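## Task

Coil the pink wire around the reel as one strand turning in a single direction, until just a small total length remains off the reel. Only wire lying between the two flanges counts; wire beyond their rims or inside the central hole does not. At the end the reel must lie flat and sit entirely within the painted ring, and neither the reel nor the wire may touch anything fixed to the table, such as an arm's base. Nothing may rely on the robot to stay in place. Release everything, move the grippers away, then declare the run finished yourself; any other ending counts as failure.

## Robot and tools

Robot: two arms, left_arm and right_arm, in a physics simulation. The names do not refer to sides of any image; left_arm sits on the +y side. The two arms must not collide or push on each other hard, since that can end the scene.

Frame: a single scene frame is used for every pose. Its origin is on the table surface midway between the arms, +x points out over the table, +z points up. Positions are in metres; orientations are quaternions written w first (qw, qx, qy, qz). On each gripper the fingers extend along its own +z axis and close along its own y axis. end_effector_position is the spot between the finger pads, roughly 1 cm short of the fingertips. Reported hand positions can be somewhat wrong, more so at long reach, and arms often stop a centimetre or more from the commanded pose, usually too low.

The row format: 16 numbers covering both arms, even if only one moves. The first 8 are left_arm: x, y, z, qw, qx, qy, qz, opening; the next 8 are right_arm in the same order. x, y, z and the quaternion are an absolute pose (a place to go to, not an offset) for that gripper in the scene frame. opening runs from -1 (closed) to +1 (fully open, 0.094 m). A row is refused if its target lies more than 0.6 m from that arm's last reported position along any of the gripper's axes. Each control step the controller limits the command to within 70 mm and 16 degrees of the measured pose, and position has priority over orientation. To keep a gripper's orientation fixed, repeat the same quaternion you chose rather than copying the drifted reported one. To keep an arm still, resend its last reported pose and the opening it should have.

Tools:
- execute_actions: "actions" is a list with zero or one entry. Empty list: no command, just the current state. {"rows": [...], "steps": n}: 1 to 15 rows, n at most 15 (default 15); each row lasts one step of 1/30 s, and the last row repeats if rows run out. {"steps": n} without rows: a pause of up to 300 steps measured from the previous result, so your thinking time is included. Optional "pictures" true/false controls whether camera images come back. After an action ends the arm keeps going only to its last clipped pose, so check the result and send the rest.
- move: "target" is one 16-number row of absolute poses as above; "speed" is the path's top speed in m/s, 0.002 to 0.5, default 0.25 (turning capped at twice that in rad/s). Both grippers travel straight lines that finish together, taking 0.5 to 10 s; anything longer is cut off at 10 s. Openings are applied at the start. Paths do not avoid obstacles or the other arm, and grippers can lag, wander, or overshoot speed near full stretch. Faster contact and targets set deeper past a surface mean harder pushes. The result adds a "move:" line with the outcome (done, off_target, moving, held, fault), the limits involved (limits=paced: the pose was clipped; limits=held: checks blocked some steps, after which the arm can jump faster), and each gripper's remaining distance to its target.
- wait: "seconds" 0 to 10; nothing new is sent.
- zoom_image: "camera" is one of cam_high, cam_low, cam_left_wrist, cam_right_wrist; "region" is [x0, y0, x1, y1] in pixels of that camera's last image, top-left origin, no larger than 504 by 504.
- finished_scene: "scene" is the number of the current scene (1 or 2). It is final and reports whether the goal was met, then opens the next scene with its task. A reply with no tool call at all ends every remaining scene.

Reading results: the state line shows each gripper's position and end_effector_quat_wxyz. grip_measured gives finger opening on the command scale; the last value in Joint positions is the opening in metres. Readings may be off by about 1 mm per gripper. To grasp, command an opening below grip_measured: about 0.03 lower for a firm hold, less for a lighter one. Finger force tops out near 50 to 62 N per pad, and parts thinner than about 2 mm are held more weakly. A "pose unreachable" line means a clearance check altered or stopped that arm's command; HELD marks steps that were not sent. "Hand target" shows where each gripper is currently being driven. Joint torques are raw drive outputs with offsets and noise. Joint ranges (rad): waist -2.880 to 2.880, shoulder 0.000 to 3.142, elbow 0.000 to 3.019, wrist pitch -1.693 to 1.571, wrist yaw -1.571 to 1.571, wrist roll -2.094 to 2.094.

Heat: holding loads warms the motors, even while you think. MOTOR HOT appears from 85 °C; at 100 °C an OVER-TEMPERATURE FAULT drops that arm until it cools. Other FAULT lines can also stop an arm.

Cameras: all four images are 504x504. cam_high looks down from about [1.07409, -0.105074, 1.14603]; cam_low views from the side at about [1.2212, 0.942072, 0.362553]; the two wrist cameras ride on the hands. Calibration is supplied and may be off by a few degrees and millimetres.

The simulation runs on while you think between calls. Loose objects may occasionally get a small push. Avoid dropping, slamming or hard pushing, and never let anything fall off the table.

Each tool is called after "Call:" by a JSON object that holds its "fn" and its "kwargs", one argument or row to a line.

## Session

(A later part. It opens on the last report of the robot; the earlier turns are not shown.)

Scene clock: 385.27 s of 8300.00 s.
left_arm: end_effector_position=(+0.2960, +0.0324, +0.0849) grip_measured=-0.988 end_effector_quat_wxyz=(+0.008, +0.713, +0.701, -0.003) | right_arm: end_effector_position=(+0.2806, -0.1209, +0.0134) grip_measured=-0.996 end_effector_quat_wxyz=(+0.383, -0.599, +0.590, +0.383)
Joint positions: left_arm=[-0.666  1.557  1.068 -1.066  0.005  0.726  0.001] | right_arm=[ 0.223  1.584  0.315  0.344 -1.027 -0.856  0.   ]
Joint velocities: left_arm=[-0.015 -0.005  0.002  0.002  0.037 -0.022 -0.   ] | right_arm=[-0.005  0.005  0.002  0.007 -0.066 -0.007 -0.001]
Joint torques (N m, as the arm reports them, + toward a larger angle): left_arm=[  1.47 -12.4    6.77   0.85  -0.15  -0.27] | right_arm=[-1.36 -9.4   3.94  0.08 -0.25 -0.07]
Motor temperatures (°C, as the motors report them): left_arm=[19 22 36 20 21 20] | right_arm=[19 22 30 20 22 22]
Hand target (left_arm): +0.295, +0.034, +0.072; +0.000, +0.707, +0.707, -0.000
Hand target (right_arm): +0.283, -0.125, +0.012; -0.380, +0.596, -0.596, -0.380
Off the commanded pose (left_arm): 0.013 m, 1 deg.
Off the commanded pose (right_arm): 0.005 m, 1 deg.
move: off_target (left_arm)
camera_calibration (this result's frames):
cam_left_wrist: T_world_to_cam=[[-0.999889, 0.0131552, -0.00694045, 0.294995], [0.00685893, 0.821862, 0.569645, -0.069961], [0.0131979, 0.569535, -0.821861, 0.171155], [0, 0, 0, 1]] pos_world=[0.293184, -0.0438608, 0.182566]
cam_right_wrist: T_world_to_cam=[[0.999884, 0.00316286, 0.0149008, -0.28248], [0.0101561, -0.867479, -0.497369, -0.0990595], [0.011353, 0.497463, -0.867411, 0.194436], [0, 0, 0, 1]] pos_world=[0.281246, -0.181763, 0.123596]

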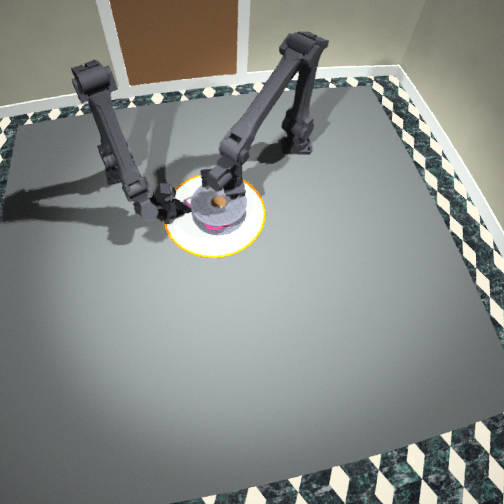

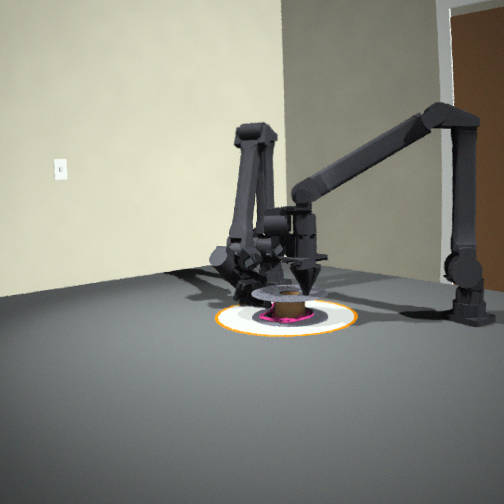

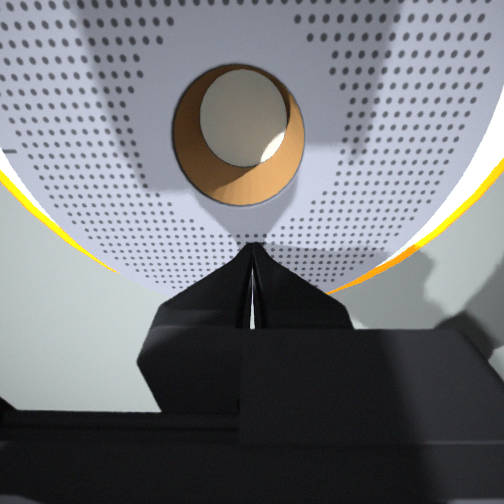

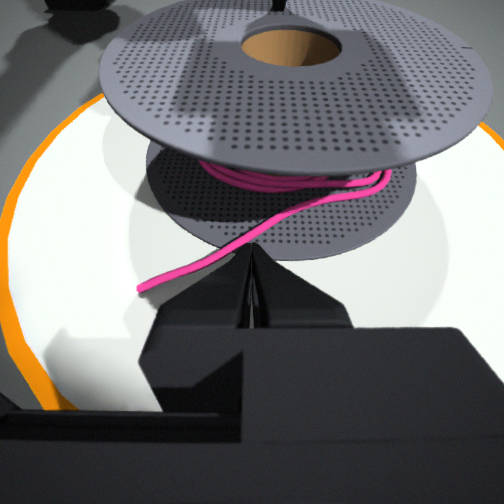

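Press a little more, and push.

Call:
{"fn": "move", "kwargs": {
  "target": [0.295,0.035,0.064,0,0.707,0.707,0,-1, 0.283,-0.123,0.012,0.38,-0.596,0.596,0.38,-1],
  "speed": 0.03
}}

Call:
{"fn": "move", "kwargs": {
  "target": [0.295,0.035,0.064,0,0.707,0.707,0,-1, 0.275,-0.103,0.01,0.38,-0.596,0.596,0.38,-1],
  "speed": 0.03
}}

Scene clock: 388.10 s of 8300.00 s.
left_arm: end_effector_position=(+0.2971, +0.0313, +0.0844) grip_measured=-0.988 end_effector_quat_wxyz=(+0.011, +0.713, +0.701, -0.003) | right_arm: end_effector_position=(+0.2806, -0.1209, +0.0135) grip_measured=-0.996 end_effector_quat_wxyz=(+0.383, -0.599, +0.589, +0.384)
Joint positions: left_arm=[-0.666  1.557  1.066 -1.058  0.004  0.726  0.001] | right_arm=[ 0.223  1.584  0.315  0.344 -1.028 -0.856  0.   ]
Joint velocities: left_arm=[-0.005  0.005  0.002 -0.012 -0.037  0.022  0.   ] | right_arm=[ 0.005 -0.024  0.002  0.002  0.007  0.007  0.001]
Joint torques (N m, as the arm reports them, + toward a larger angle): left_arm=[  1.44 -11.61   5.82   1.47  -0.15  -0.28] | right_arm=[-0.72 -9.2   3.99  0.49 -0.07  0.05]
Motor temperatures (°C, as the motors report them): left_arm=[19 22 35 20 21 20] | right_arm=[19 22 30 20 22 22]
Hand target (left_arm): +0.295, +0.035, +0.065; -0.000, +0.707, +0.707, +0.000
Hand target (right_arm): +0.283, -0.123, +0.012; -0.380, +0.596, -0.596, -0.380
Off the commanded pose (left_arm): 0.021 m, 2 deg.
Off the commanded pose (right_arm): 0.004 m, 1 deg.
move: off_target (left_arm)
camera_calibration (this result's frames):
cam_left_wrist: T_world_to_cam=[[-0.999835, 0.013087, -0.0125932, 0.2966], [0.00366689, 0.82456, 0.565763, -0.0676677], [0.017788, 0.565623, -0.824472, 0.1703], [0, 0, 0, 1]] pos_world=[0.29377, -0.0444112, 0.182427]
cam_right_wrist: T_world_to_cam=[[0.99988, 0.00377091, 0.0150368, -0.282322], [0.0107577, -0.867187, -0.497866, -0.0991062], [0.0111623, 0.497968, -0.867124, 0.194605], [0, 0, 0, 1]] pos_world=[0.281181, -0.181786, 0.12365]

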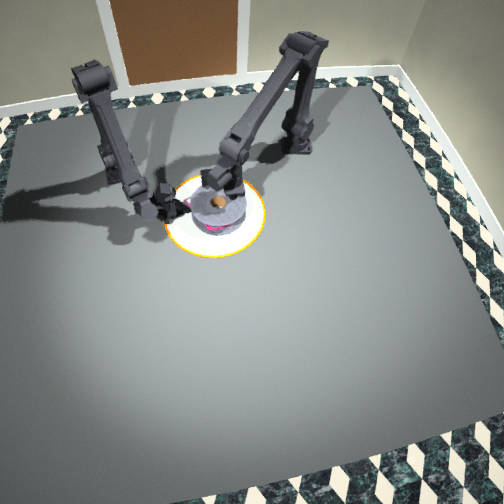

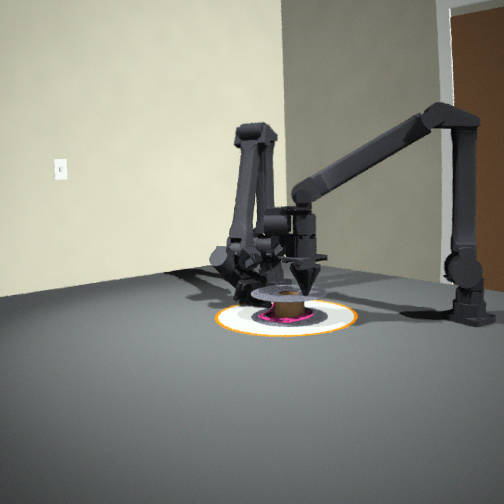

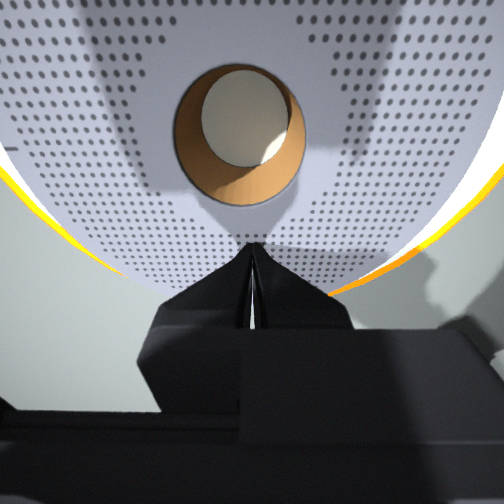

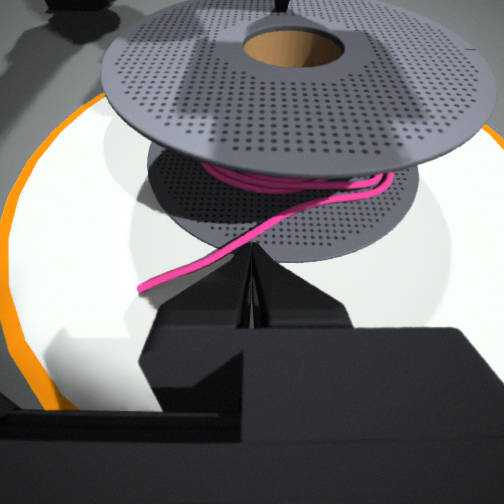

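Scene clock: 389.10 s of 8300.00 s.
left_arm: end_effector_position=(+0.2978, +0.0322, +0.0843) grip_measured=-0.988 end_effector_quat_wxyz=(+0.012, +0.713, +0.701, +0.001) | right_arm: end_effector_position=(+0.2838, -0.1101, +0.0146) grip_measured=-0.996 end_effector_quat_wxyz=(+0.388, -0.592, +0.600, +0.372)
Joint positions: left_arm=[-0.666  1.556  1.065 -1.056 -0.003  0.726  0.001] | right_arm=[ 0.27   1.586  0.305  0.443 -0.966 -0.754  0.   ]
Joint velocities: left_arm=[-0.005 -0.005  0.012 -0.007 -0.022 -0.11   0.001] | right_arm=[ 0.015  0.015 -0.007  0.017 -0.037 -0.007  0.001]
Joint torques (N m, as the arm reports them, + toward a larger angle): left_arm=[  1.4  -11.46   5.94   1.43   0.08  -0.29] | right_arm=[ 2.74 -7.45  3.52  1.89 -0.35  0.18]
Motor temperatures (°C, as the motors report them): left_arm=[19 22 35 20 21 20] | right_arm=[19 22 30 20 22 22]
Hand target (left_arm): +0.295, +0.035, +0.064; -0.000, +0.707, +0.707, +0.000
Hand target (right_arm): +0.275, -0.103, +0.010; -0.379, +0.597, -0.596, -0.380
Off the commanded pose (left_arm): 0.021 m, 2 deg.
Off the commanded pose (right_arm): 0.012 m, 2 deg.
move: off_target (left_arm, right_arm)
camera_calibration (this result's frames):
cam_left_wrist: T_world_to_cam=[[-0.999755, 0.0126068, -0.0182056, 0.297753], [0.0000205983, 0.82266, 0.568533, -0.0674653], [0.0221444, 0.568393, -0.822459, 0.168183], [0, 0, 0, 1]] pos_world=[0.293957, -0.0438466, 0.1821]
cam_right_wrist: T_world_to_cam=[[0.999271, -0.0311694, 0.0220229, -0.289361], [-0.0164304, -0.872184, -0.488902, -0.0821604], [0.0344468, 0.488184, -0.872061, 0.182583], [0, 0, 0, 1]] pos_world=[0.281511, -0.169812, 0.125428]

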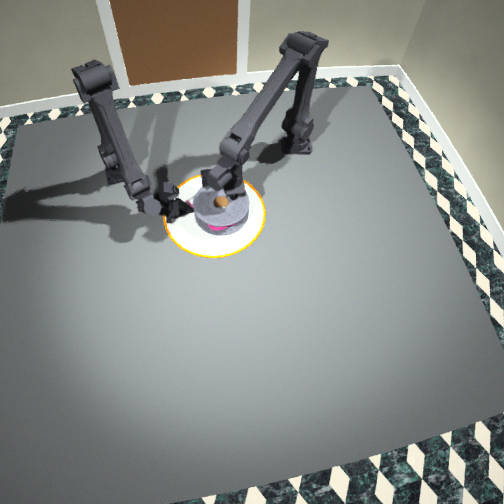

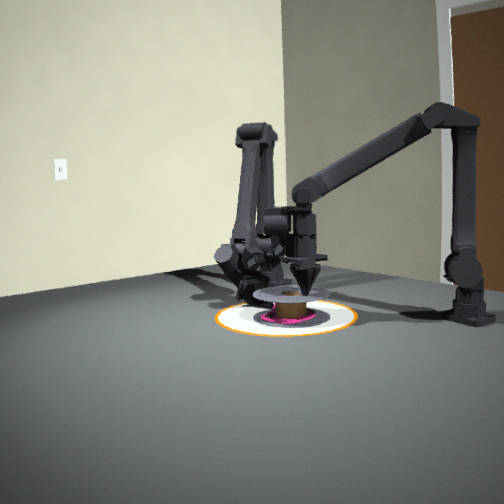

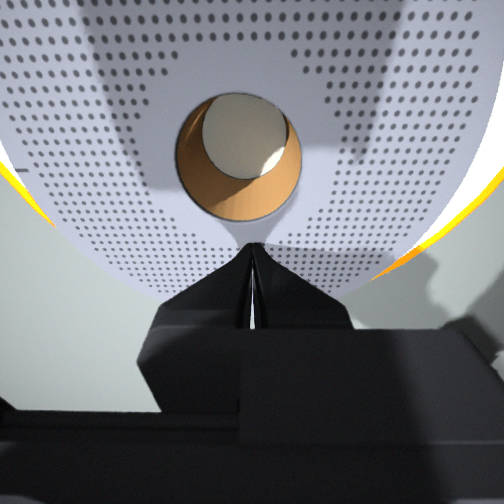

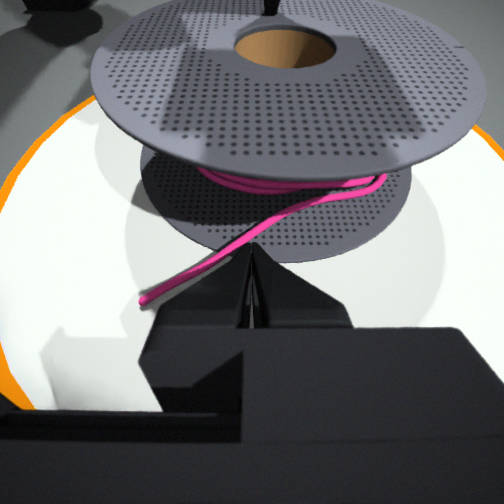

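Call:
{"fn": "move", "kwargs": {
  "target": [0.295,0.035,0.064,0,0.707,0.707,0,-1, 0.295,-0.116,0.026,0.38,-0.596,0.596,0.38,-1],
  "speed": 0.03
}}

Call:
{"fn": "move", "kwargs": {
  "target": [0.295,0.035,0.064,0,0.707,0.707,0,-1, 0.29,-0.1,0.014,0.38,-0.596,0.596,0.38,-1],
  "speed": 0.03
}}

Scene clock: 393.13 s of 8300.00 s.
left_arm: end_effector_position=(+0.2979, +0.0324, +0.0846) grip_measured=-0.988 end_effector_quat_wxyz=(+0.013, +0.713, +0.701, +0.001) | right_arm: end_effector_position=(+0.2785, -0.1178, +0.0162) grip_measured=-0.996 end_effector_quat_wxyz=(+0.363, -0.593, +0.604, +0.389)
Joint positions: left_arm=[-0.666  1.554  1.063 -1.055 -0.003  0.726  0.001] | right_arm=[ 0.24   1.552  0.326  0.275 -1.01  -0.826  0.   ]
Joint velocities: left_arm=[-0.015 -0.015 -0.022  0.002  0.037  0.007  0.   ] | right_arm=[ 0.005 -0.005  0.017  0.002 -0.007 -0.037 -0.001]
Joint torques (N m, as the arm reports them, + toward a larger angle): left_arm=[  1.37 -11.32   6.04   1.34   0.09  -0.28] | right_arm=[ -1.47 -10.23   6.74   0.56  -0.5   -0.04]
Motor temperatures (°C, as the motors report them): left_arm=[19 22 35 20 21 20] | right_arm=[19 22 29 20 22 22]
Hand target (left_arm): +0.295, +0.035, +0.065; -0.000, +0.707, +0.707, +0.000
Hand target (right_arm): +0.295, -0.116, +0.026; -0.381, +0.596, -0.597, -0.380
Off the commanded pose (left_arm): 0.021 m, 2 deg.
Off the commanded pose (right_arm): 0.019 m, 2 deg.
After step 90, 0.07 s passed at rest.
move: off_target (left_arm, right_arm)
camera_calibration (this result's frames):
cam_left_wrist: T_world_to_cam=[[-0.99972, 0.0125697, -0.0200386, 0.297974], [-0.0010298, 0.8232, 0.567751, -0.0673335], [0.0236322, 0.567612, -0.822957, 0.167932], [0, 0, 0, 1]] pos_world=[0.293853, -0.0436365, 0.1824]
cam_right_wrist: T_world_to_cam=[[0.999491, -0.00275994, -0.0317861, -0.280251], [-0.0176125, -0.878435, -0.477538, -0.0888364], [-0.0266041, 0.477854, -0.878036, 0.203801], [0, 0, 0, 1]] pos_world=[0.283965, -0.176198, 0.127614]

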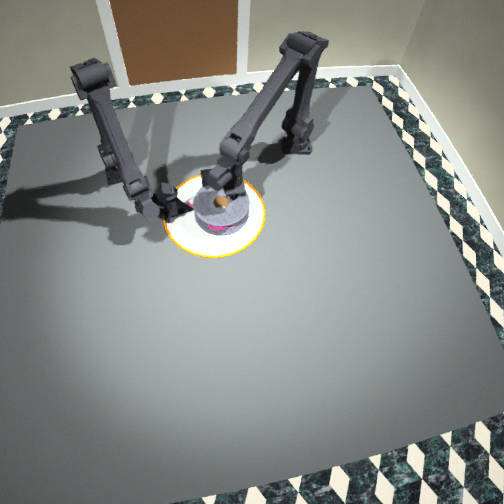

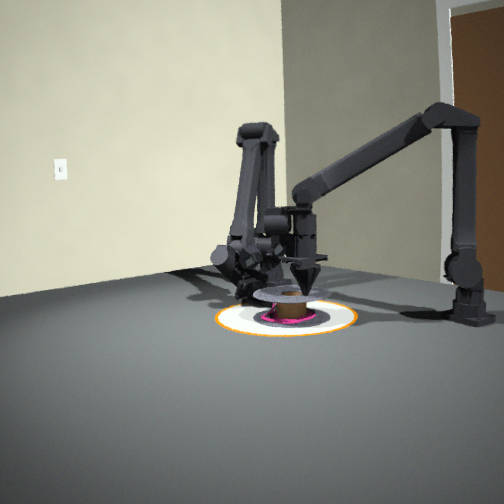

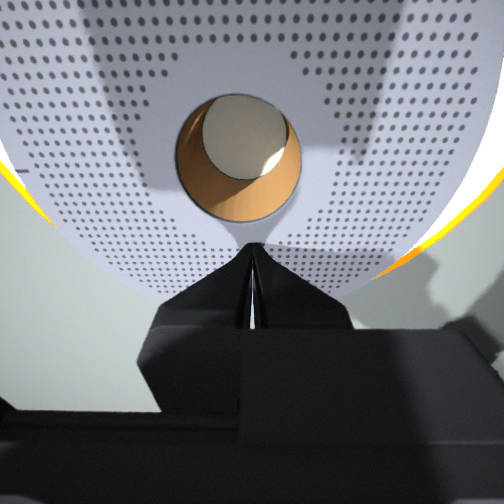

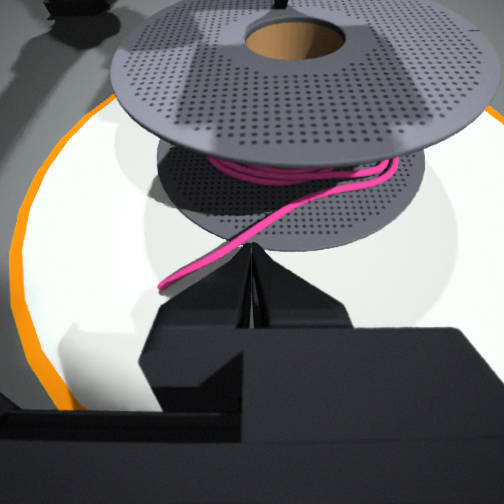

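Scene clock: 394.07 s of 8300.00 s.
left_arm: end_effector_position=(+0.2980, +0.0323, +0.0846) grip_measured=-0.988 end_effector_quat_wxyz=(+0.014, +0.713, +0.702, +0.001) | right_arm: end_effector_position=(+0.2857, -0.1092, +0.0143) grip_measured=-0.996 end_effector_quat_wxyz=(+0.378, -0.592, +0.602, +0.379)
Joint positions: left_arm=[-0.666  1.553  1.063 -1.053 -0.003  0.725  0.001] | right_arm=[ 0.266  1.586  0.326  0.387 -0.98  -0.77   0.   ]
Joint velocities: left_arm=[-0.015 -0.015 -0.002 -0.007 -0.007 -0.007 -0.   ] | right_arm=[-0.005  0.015 -0.002 -0.007 -0.066 -0.007 -0.   ]
Joint torques (N m, as the arm reports them, + toward a larger angle): left_arm=[  1.46 -11.24   6.1    1.26   0.1   -0.28] | right_arm=[ 1.94 -7.9   5.62  1.89 -0.17  0.18]
Motor temperatures (°C, as the motors report them): left_arm=[19 22 35 20 21 20] | right_arm=[19 22 29 20 22 22]
Hand target (left_arm): +0.295, +0.035, +0.065; -0.000, +0.707, +0.707, +0.000
Hand target (right_arm): +0.290, -0.100, +0.014; -0.380, +0.597, -0.596, -0.380
Off the commanded pose (left_arm): 0.021 m, 2 deg.
Off the commanded pose (right_arm): 0.010 m, 1 deg.
move: off_target (left_arm)
camera_calibration (this result's frames):
cam_left_wrist: T_world_to_cam=[[-0.999705, 0.0121646, -0.0210402, 0.298125], [-0.00190406, 0.82386, 0.56679, -0.0669918], [0.024229, 0.566662, -0.823594, 0.16792], [0, 0, 0, 1]] pos_world=[0.293841, -0.0435888, 0.182541]
cam_right_wrist: T_world_to_cam=[[0.999814, -0.0192579, -0.000862424, -0.289802], [-0.0172648, -0.874643, -0.484459, -0.0816178], [0.00857534, 0.484384, -0.874813, 0.188872], [0, 0, 0, 1]] pos_world=[0.286719, -0.168454, 0.125438]

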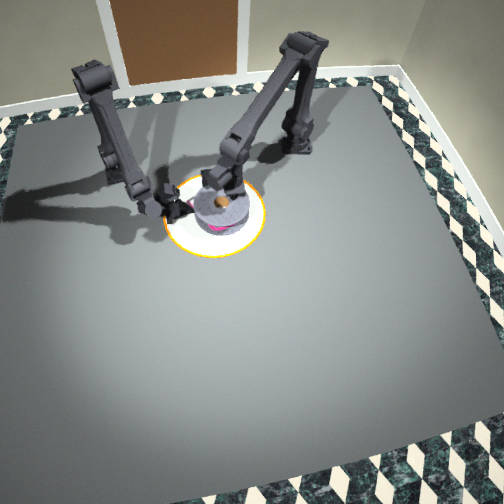

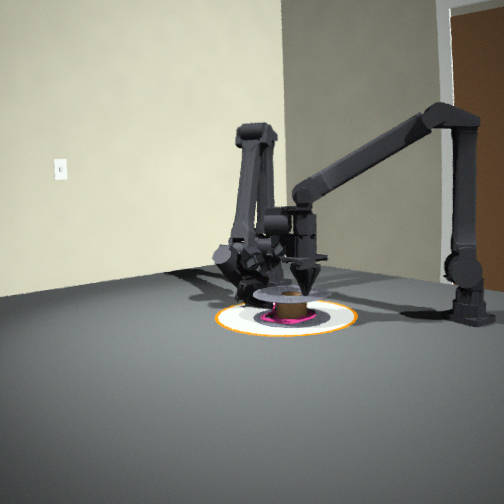

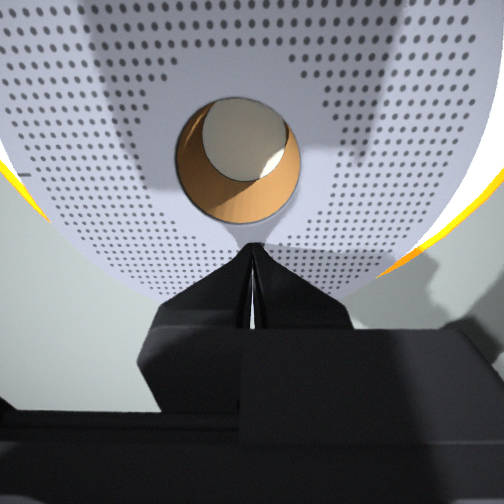

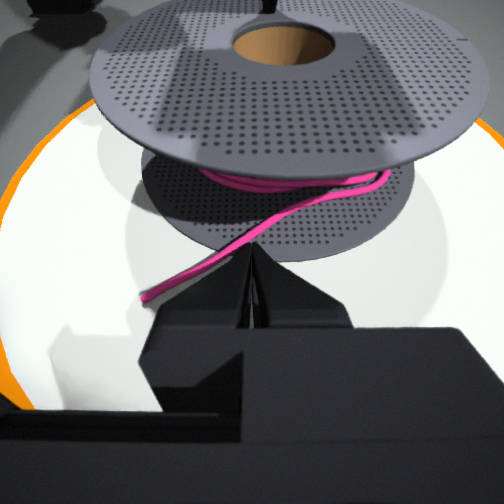

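Needs bigger lift.

Call:
{"fn": "move", "kwargs": {
  "target": [0.295,0.035,0.064,0,0.707,0.707,0,-1, 0.315,-0.113,0.04,0.38,-0.596,0.596,0.38,-1],
  "speed": 0.03
}}

Call:
{"fn": "move", "kwargs": {
  "target": [0.295,0.035,0.064,0,0.707,0.707,0,-1, 0.3,-0.098,0.02,0.38,-0.596,0.596,0.38,-1],
  "speed": 0.03
}}

Scene clock: 397.80 s of 8300.00 s.
left_arm: end_effector_position=(+0.2980, +0.0323, +0.0848) grip_measured=-0.988 end_effector_quat_wxyz=(+0.014, +0.713, +0.702, +0.001) | right_arm: end_effector_position=(+0.2972, -0.1148, +0.0284) grip_measured=-0.996 end_effector_quat_wxyz=(+0.362, -0.593, +0.604, +0.390)
Joint positions: left_arm=[-0.666  1.553  1.063 -1.053 -0.004  0.725  0.001] | right_arm=[ 0.225  1.528  0.386  0.167 -1.019 -0.853  0.   ]
Joint velocities: left_arm=[-0.005 -0.005  0.007 -0.002 -0.11  -0.007 -0.   ] | right_arm=[-0.005 -0.005 -0.007 -0.017 -0.066 -0.051  0.   ]
Joint torques (N m, as the arm reports them, + toward a larger angle): left_arm=[  1.42 -11.19   6.12   1.28   0.11  -0.28] | right_arm=[ -1.55 -10.74   7.6    0.44  -0.53  -0.07]
Motor temperatures (°C, as the motors report them): left_arm=[19 22 34 20 21 20] | right_arm=[19 22 30 20 22 22]
Hand target (left_arm): +0.295, +0.035, +0.064; -0.000, +0.707, +0.707, +0.000
Hand target (right_arm): +0.314, -0.114, +0.040; -0.380, +0.596, -0.596, -0.380
Off the commanded pose (left_arm): 0.021 m, 2 deg.
Off the commanded pose (right_arm): 0.021 m, 3 deg.
move: off_target (left_arm, right_arm)
camera_calibration (this result's frames):
cam_left_wrist: T_world_to_cam=[[-0.999693, 0.0121532, -0.0215784, 0.298231], [-0.0022175, 0.823883, 0.566755, -0.067008], [0.024666, 0.566629, -0.823604, 0.167901], [0, 0, 0, 1]] pos_world=[0.29385, -0.0435553, 0.182697]
cam_right_wrist: T_world_to_cam=[[0.999448, -0.00087593, -0.033213, -0.29823], [-0.0166063, -0.878998, -0.476536, -0.0804205], [-0.0287767, 0.476824, -0.878527, 0.214094], [0, 0, 0, 1]] pos_world=[0.302891, -0.173036, 0.139859]

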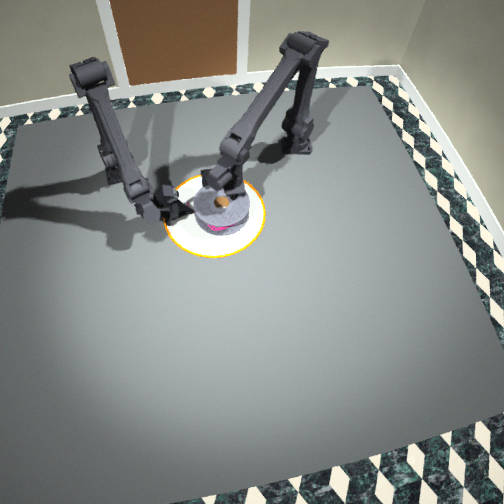

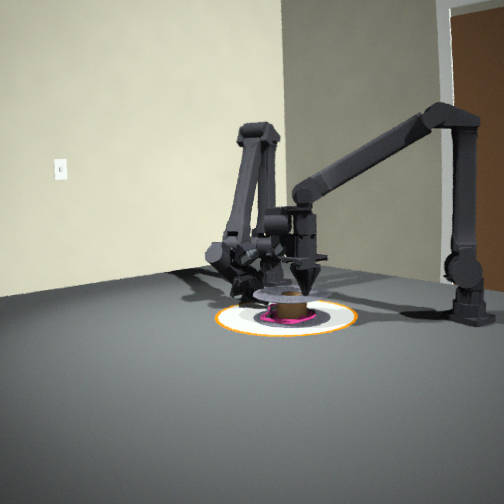

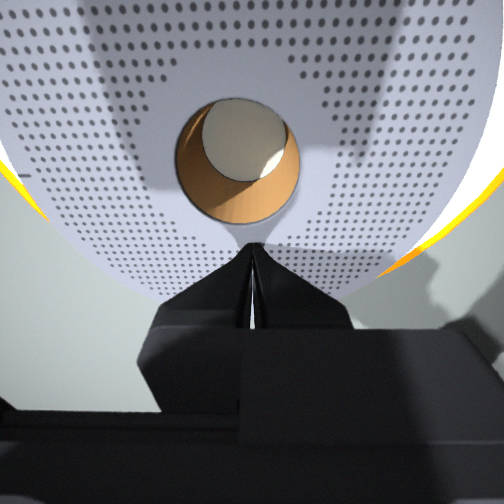

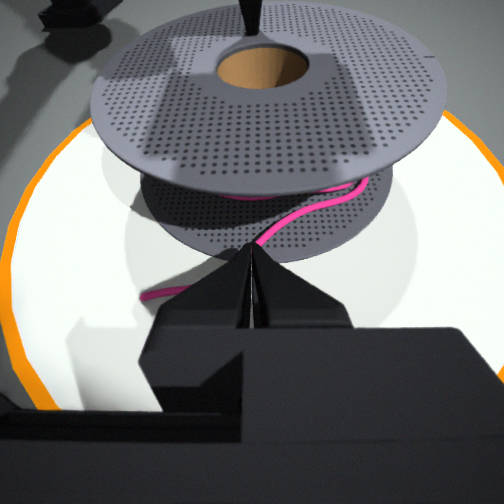

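Scene clock: 398.80 s of 8300.00 s.
left_arm: end_effector_position=(+0.2980, +0.0323, +0.0848) grip_measured=-0.988 end_effector_quat_wxyz=(+0.014, +0.713, +0.702, +0.001) | right_arm: end_effector_position=(+0.3078, -0.1003, +0.0263) grip_measured=-0.996 end_effector_quat_wxyz=(+0.388, -0.597, +0.594, +0.374)
Joint positions: left_arm=[-0.666  1.553  1.063 -1.053 -0.004  0.725  0.001] | right_arm=[ 0.264  1.576  0.386  0.337 -0.982 -0.783  0.   ]
Joint velocities: left_arm=[-0.015  0.005 -0.007  0.002  0.037 -0.037 -0.001] | right_arm=[-0.005 -0.005  0.007  0.012 -0.007  0.007 -0.001]
Joint torques (N m, as the arm reports them, + toward a larger angle): left_arm=[  1.4  -11.17   6.1    1.28   0.11  -0.28] | right_arm=[ 1.37 -8.58  3.58  1.73 -0.29  0.12]
Motor temperatures (°C, as the motors report them): left_arm=[19 22 34 20 21 20] | right_arm=[19 22 29 20 22 22]
Hand target (left_arm): +0.295, +0.035, +0.065; -0.000, +0.707, +0.707, +0.000
Hand target (right_arm): +0.300, -0.098, +0.020; -0.380, +0.597, -0.596, -0.380
Off the commanded pose (left_arm): 0.021 m, 2 deg.
Off the commanded pose (right_arm): 0.010 m, 1 deg.
move: off_target (left_arm)
camera_calibration (this result's frames):
cam_left_wrist: T_world_to_cam=[[-0.999693, 0.0121532, -0.0215784, 0.298231], [-0.0022175, 0.823883, 0.566755, -0.067008], [0.024666, 0.566629, -0.823604, 0.167901], [0, 0, 0, 1]] pos_world=[0.29385, -0.0435553, 0.182697]
cam_right_wrist: T_world_to_cam=[[0.999512, -0.0147474, 0.0275217, -0.311872], [0.000706462, -0.870524, -0.492125, -0.0725429], [0.0312159, 0.491904, -0.870089, 0.188526], [0, 0, 0, 1]] pos_world=[0.305886, -0.160487, 0.136918]

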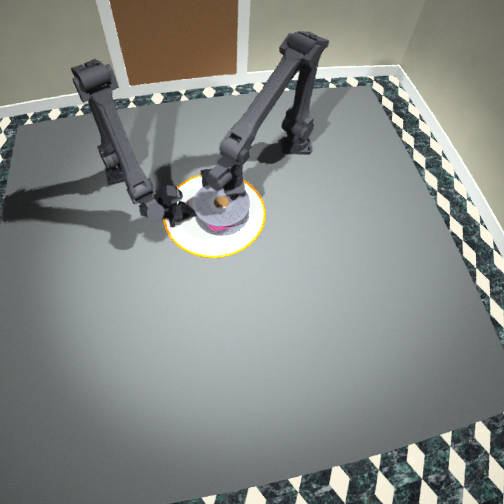

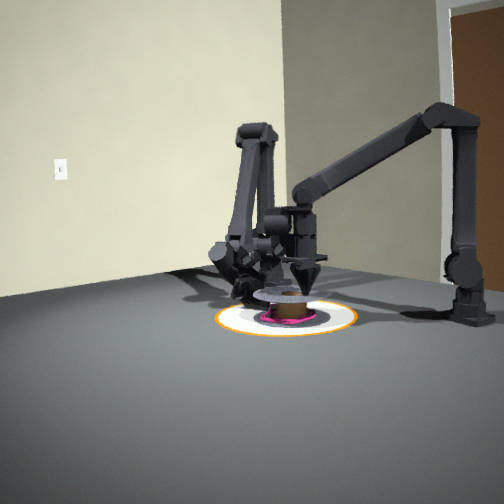

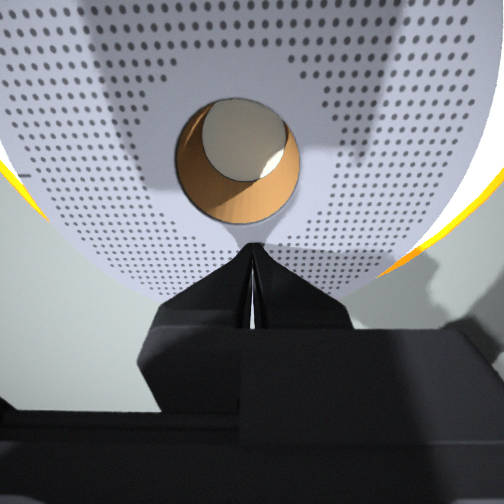

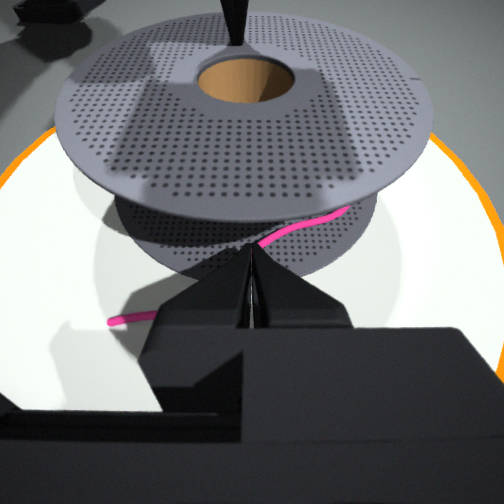

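Call:
{"fn": "move", "kwargs": {
  "target": [0.295,0.035,0.14,0,0.707,0.707,0,-1, 0.27,-0.2,0.1,0.38,-0.596,0.596,0.38,-1],
  "speed": 0.1
}}

Scene clock: 403.73 s of 8300.00 s.
left_arm: end_effector_position=(+0.2841, +0.0486, +0.1189) grip_measured=-0.988 end_effector_quat_wxyz=(-0.021, +0.712, +0.701, +0.003) | right_arm: end_effector_position=(+0.2504, -0.1972, +0.0886) grip_measured=-0.996 end_effector_quat_wxyz=(+0.368, -0.591, +0.602, +0.392)
Joint positions: left_arm=[-0.666  1.503  1.104 -1.215 -0.004  0.725  0.001] | right_arm=[-0.072  1.158  0.374 -0.7   -1.132 -1.434  0.   ]
Joint velocities: left_arm=[-0.015 -0.015 -0.017 -0.012 -0.051 -0.066 -0.001] | right_arm=[-0.015 -0.015 -0.007  0.007  0.037 -0.022  0.   ]
Joint torques (N m, as the arm reports them, + toward a larger angle): left_arm=[  1.43 -14.35  12.42  -0.86   0.13  -0.27] | right_arm=[-1.44 -5.43 10.7  -0.26 -0.67 -0.09]
Motor temperatures (°C, as the motors report them): left_arm=[19 22 34 20 21 20] | right_arm=[19 22 30 20 22 22]
Hand target (left_arm): +0.294, +0.036, +0.140; +0.001, +0.707, +0.707, +0.000
Hand target (right_arm): +0.268, -0.200, +0.101; -0.383, +0.595, -0.597, -0.379
Off the commanded pose (left_arm): 0.027 m, 3 deg.
Off the commanded pose (right_arm): 0.023 m, 2 deg.
move: off_target (left_arm, right_arm)
camera_calibration (this result's frames):
cam_left_wrist: T_world_to_cam=[[-0.999613, 0.01206, 0.0250622, 0.279247], [0.0248415, 0.792387, 0.609513, -0.111032], [-0.0125083, 0.609899, -0.79238, 0.191916], [0, 0, 0, 1]] pos_world=[0.284298, -0.0324369, 0.212747]
cam_right_wrist: T_world_to_cam=[[0.999582, -0.00398358, -0.0286286, -0.250569], [-0.0174344, -0.873093, -0.487241, -0.122561], [-0.0230545, 0.487537, -0.872798, 0.305153], [0, 0, 0, 1]] pos_world=[0.255363, -0.256778, 0.199447]

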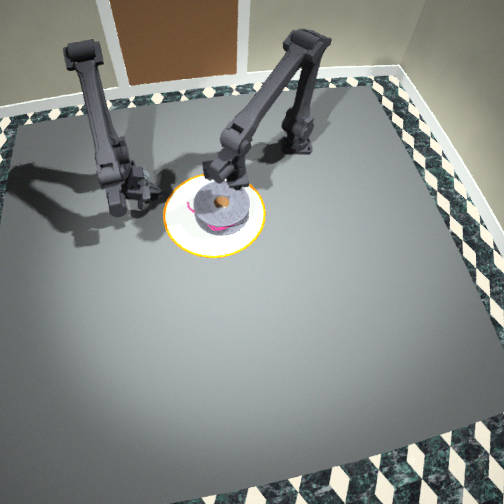

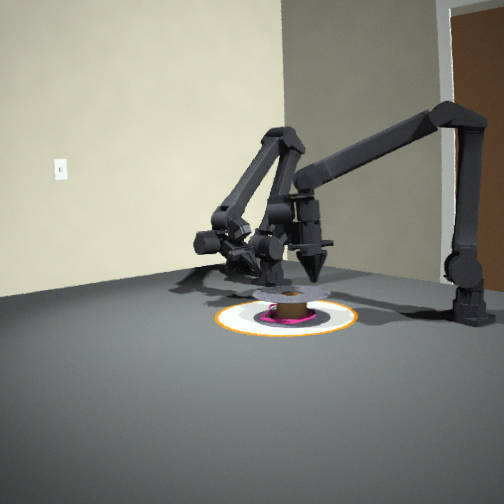

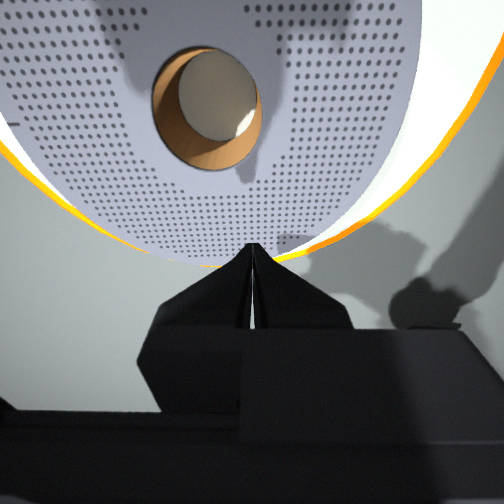

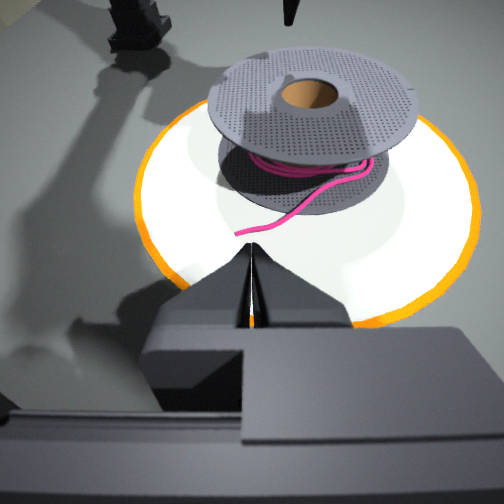

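Call:
{"fn": "move", "kwargs": {
  "target": [0.28,0.0,0.17,0,0.3,0.954,0,-0.6, 0.4,-0.4,0.2,0,-0.5,0.866,0,-1]
}}

Call:
{"fn": "move", "kwargs": {
  "target": [0.255,-0.15,0.13,-0.011,-0.086,0.987,0.13,-0.6, 0.4,-0.4,0.2,0,-0.5,0.866,0,-1],
  "speed": 0.15
}}

Call:
{"fn": "move", "kwargs": {
  "target": [0.25,-0.135,0.04,-0.011,-0.086,0.987,0.13,-0.6, 0.4,-0.4,0.2,0,-0.5,0.866,0,-1],
  "speed": 0.08
}}

Scene clock: 413.13 s of 8300.00 s.
left_arm: end_effector_position=(+0.2731, +0.0167, +0.1562) grip_measured=-0.603 end_effector_quat_wxyz=(-0.011, +0.303, +0.953, +0.005) | right_arm: end_effector_position=(+0.3815, -0.3949, +0.1856) grip_measured=-0.996 end_effector_quat_wxyz=(-0.012, -0.512, +0.859, +0.010)
Joint positions: left_arm=[-0.732  1.503  1.208 -1.301  0.005 -0.311  0.019] | right_arm=[-0.221  1.263  1.05  -1.389 -0.002 -1.161  0.   ]
Joint velocities: left_arm=[-0.015 -0.005 -0.012 -0.002  0.037 -0.037  0.001] | right_arm=[-0.015  0.005  0.007  0.012 -0.007  0.022  0.   ]
Joint torques (N m, as the arm reports them, + toward a larger angle): left_arm=[  0.43 -12.99  13.12  -0.81  -0.15  -0.28] | right_arm=[-1.15 -9.02 13.91 -0.47  0.07  0.17]
Motor temperatures (°C, as the motors report them): left_arm=[19 23 37 20 21 20] | right_arm=[19 22 32 20 22 22]
Hand target (left_arm): +0.278, +0.002, +0.171; -0.001, +0.300, +0.954, -0.001
Hand target (right_arm): +0.396, -0.401, +0.200; -0.003, -0.502, +0.865, +0.002
Off the commanded pose (left_arm): 0.023 m, 1 deg.
Off the commanded pose (right_arm): 0.024 m, 2 deg.
After step 90, 3.40 s passed at rest.
move: off_target (left_arm, right_arm)
camera_calibration (this result's frames):
cam_left_wrist: T_world_to_cam=[[-0.574466, -0.818521, -0.00337306, 0.169926], [-0.654808, 0.457087, 0.601912, 0.084197], [-0.491136, 0.347987, -0.798556, 0.376775], [0, 0, 0, 1]] pos_world=[0.337798, -0.0305101, 0.25077]
cam_right_wrist: T_world_to_cam=[[0.881289, -0.472242, -0.0178089, -0.521472], [-0.370922, -0.714575, 0.593126, -0.248736], [-0.292825, -0.51611, -0.804912, 0.183223], [0, 0, 0, 1]] pos_world=[0.420959, -0.329438, 0.285723]

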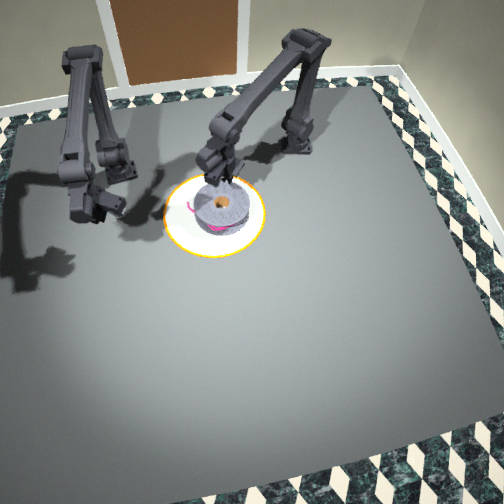

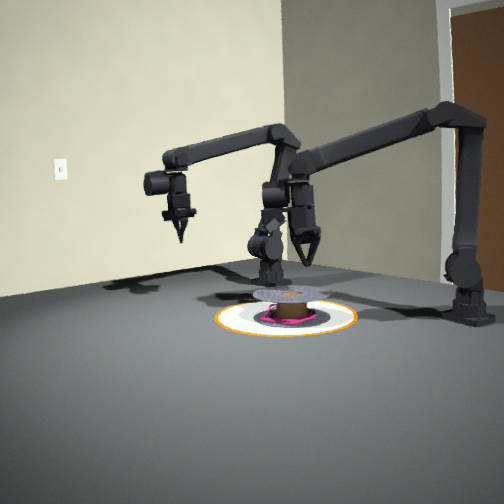

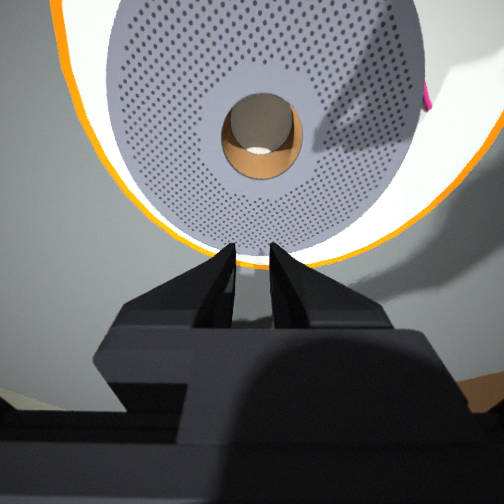

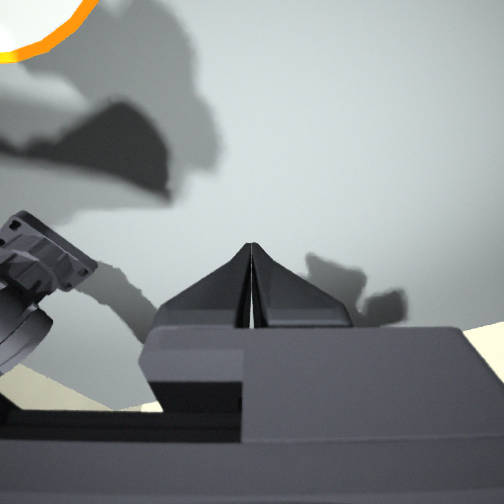

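Scene clock: 416.37 s of 8300.00 s.
left_arm: end_effector_position=(+0.2527, -0.1347, +0.1240) grip_measured=-0.603 end_effector_quat_wxyz=(-0.015, -0.082, +0.987, +0.137) | right_arm: end_effector_position=(+0.3815, -0.3949, +0.1856) grip_measured=-0.996 end_effector_quat_wxyz=(-0.012, -0.509, +0.861, +0.010)
Joint positions: left_arm=[-0.952  1.986  1.751 -1.605 -0.063 -1.321  0.019] | right_arm=[-0.221  1.263  1.05  -1.389 -0.002 -1.154  0.   ]
Joint velocities: left_arm=[-0.005 -0.005  0.012 -0.007 -0.007  0.022 -0.001] | right_arm=[-0.005 -0.015 -0.012 -0.012 -0.051  0.007 -0.   ]
Joint torques (N m, as the arm reports them, + toward a larger angle): left_arm=[  0.55 -20.36  12.79  -1.51  -0.12  -0.32] | right_arm=[-0.94 -8.73 14.24 -0.2   0.04  0.15]
Motor temperatures (°C, as the motors report them): left_arm=[19 23 37 20 21 20] | right_arm=[19 22 33 20 22 22]
Hand target (left_arm): +0.253, -0.149, +0.131; -0.011, -0.086, +0.988, +0.129
Hand target (right_arm): +0.399, -0.400, +0.200; +0.000, -0.500, +0.866, -0.000
Off the commanded pose (left_arm): 0.017 m, 1 deg.
Off the commanded pose (right_arm): 0.024 m, 2 deg.
move: off_target (left_arm, right_arm)
camera_calibration (this result's frames):
cam_left_wrist: T_world_to_cam=[[0.160364, -0.948488, -0.27323, -0.135576], [-0.771702, -0.29307, 0.564434, 0.0925351], [-0.615434, 0.120337, -0.778948, 0.392076], [0, 0, 0, 1]] pos_world=[0.334448, -0.148655, 0.216134]
cam_right_wrist: T_world_to_cam=[[0.877662, -0.478953, -0.0177258, -0.522754], [-0.376341, -0.711587, 0.593305, -0.245521], [-0.296779, -0.51405, -0.804782, 0.185521], [0, 0, 0, 1]] pos_world=[0.42146, -0.329717, 0.285707]

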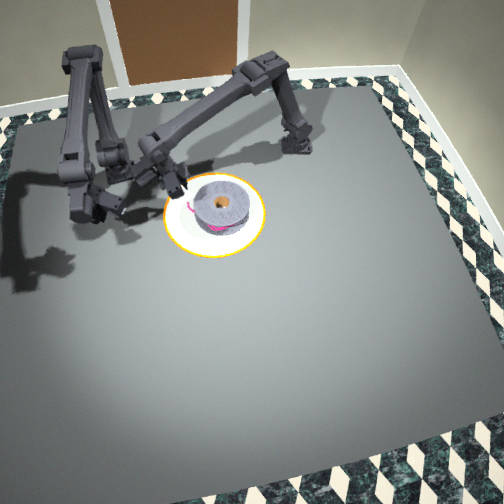

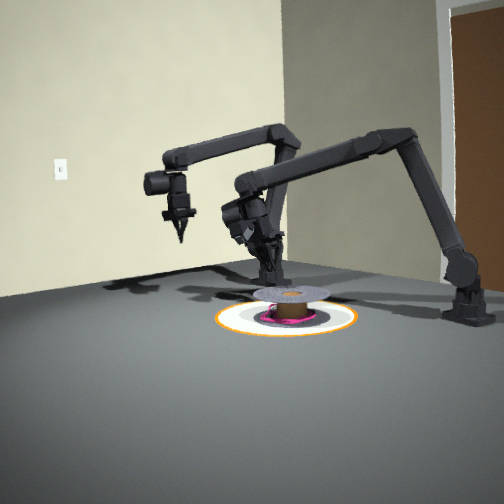

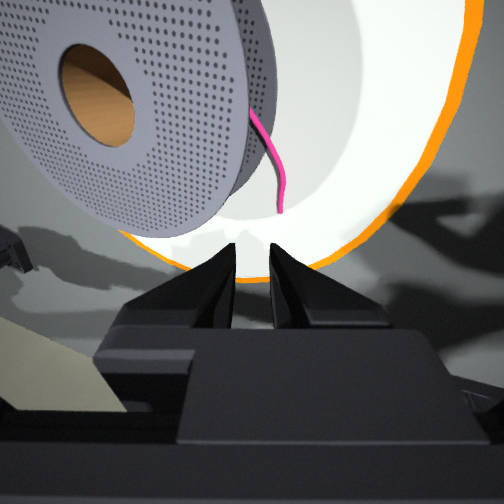

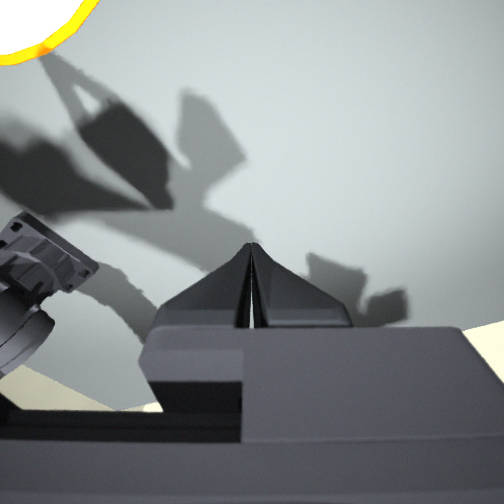

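Scene clock: 417.80 s of 8300.00 s.
left_arm: end_effector_position=(+0.2535, -0.1364, +0.0528) grip_measured=-0.603 end_effector_quat_wxyz=(-0.010, -0.082, +0.989, +0.125) | right_arm: end_effector_position=(+0.3815, -0.3949, +0.1856) grip_measured=-0.996 end_effector_quat_wxyz=(-0.012, -0.509, +0.861, +0.010)
Joint positions: left_arm=[-0.952  2.034  1.636 -1.417 -0.063 -1.321  0.019] | right_arm=[-0.221  1.263  1.05  -1.389 -0.002 -1.154  0.   ]
Joint velocities: left_arm=[-0.015  0.005 -0.012 -0.012 -0.007 -0.037 -0.001] | right_arm=[-0.005  0.005 -0.012  0.002  0.007  0.022  0.002]
Joint torques (N m, as the arm reports them, + toward a larger angle): left_arm=[  1.02 -20.86   6.92   0.13  -0.17  -0.28] | right_arm=[-0.95 -8.74 14.25 -0.19  0.04  0.15]
Motor temperatures (°C, as the motors report them): left_arm=[19 23 37 20 21 20] | right_arm=[19 22 33 20 22 22]
Hand target (left_arm): +0.251, -0.136, +0.040; -0.011, -0.086, +0.988, +0.130
Hand target (right_arm): +0.399, -0.400, +0.200; +0.000, -0.500, +0.866, -0.000
Off the commanded pose (left_arm): 0.013 m, 1 deg.
Off the commanded pose (right_arm): 0.024 m, 2 deg.
move: off_target (left_arm, right_arm)
camera_calibration (this result's frames):
cam_left_wrist: T_world_to_cam=[[0.163151, -0.954662, -0.249004, -0.159561], [-0.777719, -0.279742, 0.562937, 0.136218], [-0.607071, 0.101812, -0.788098, 0.333147], [0, 0, 0, 1]] pos_world=[0.334216, -0.148139, 0.146139]
cam_right_wrist: T_world_to_cam=[[0.877662, -0.478953, -0.0177258, -0.522754], [-0.376341, -0.711587, 0.593305, -0.245521], [-0.296779, -0.51405, -0.804782, 0.185521], [0, 0, 0, 1]] pos_world=[0.42146, -0.329717, 0.285707]

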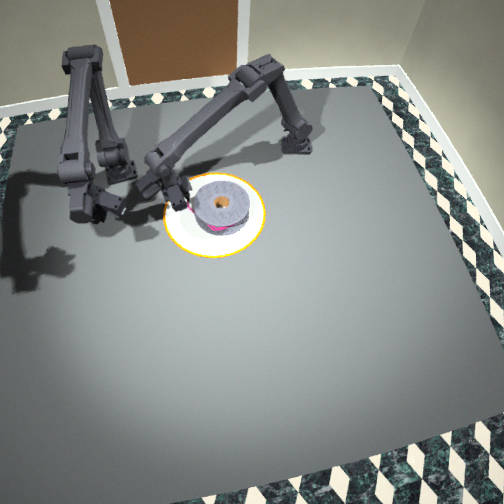

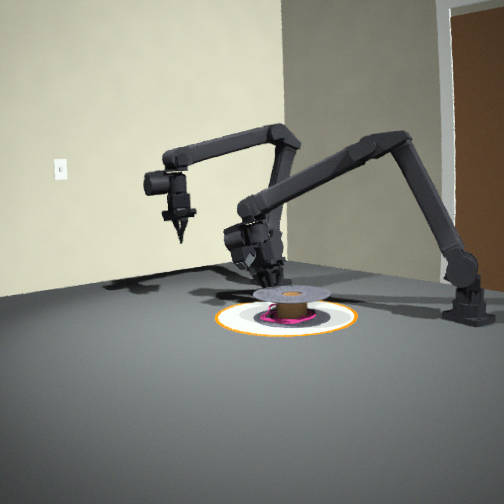

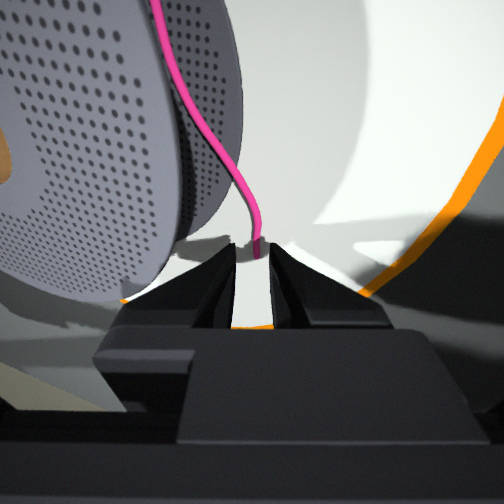

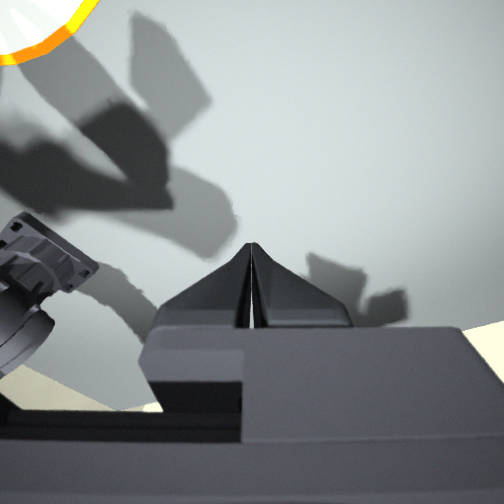

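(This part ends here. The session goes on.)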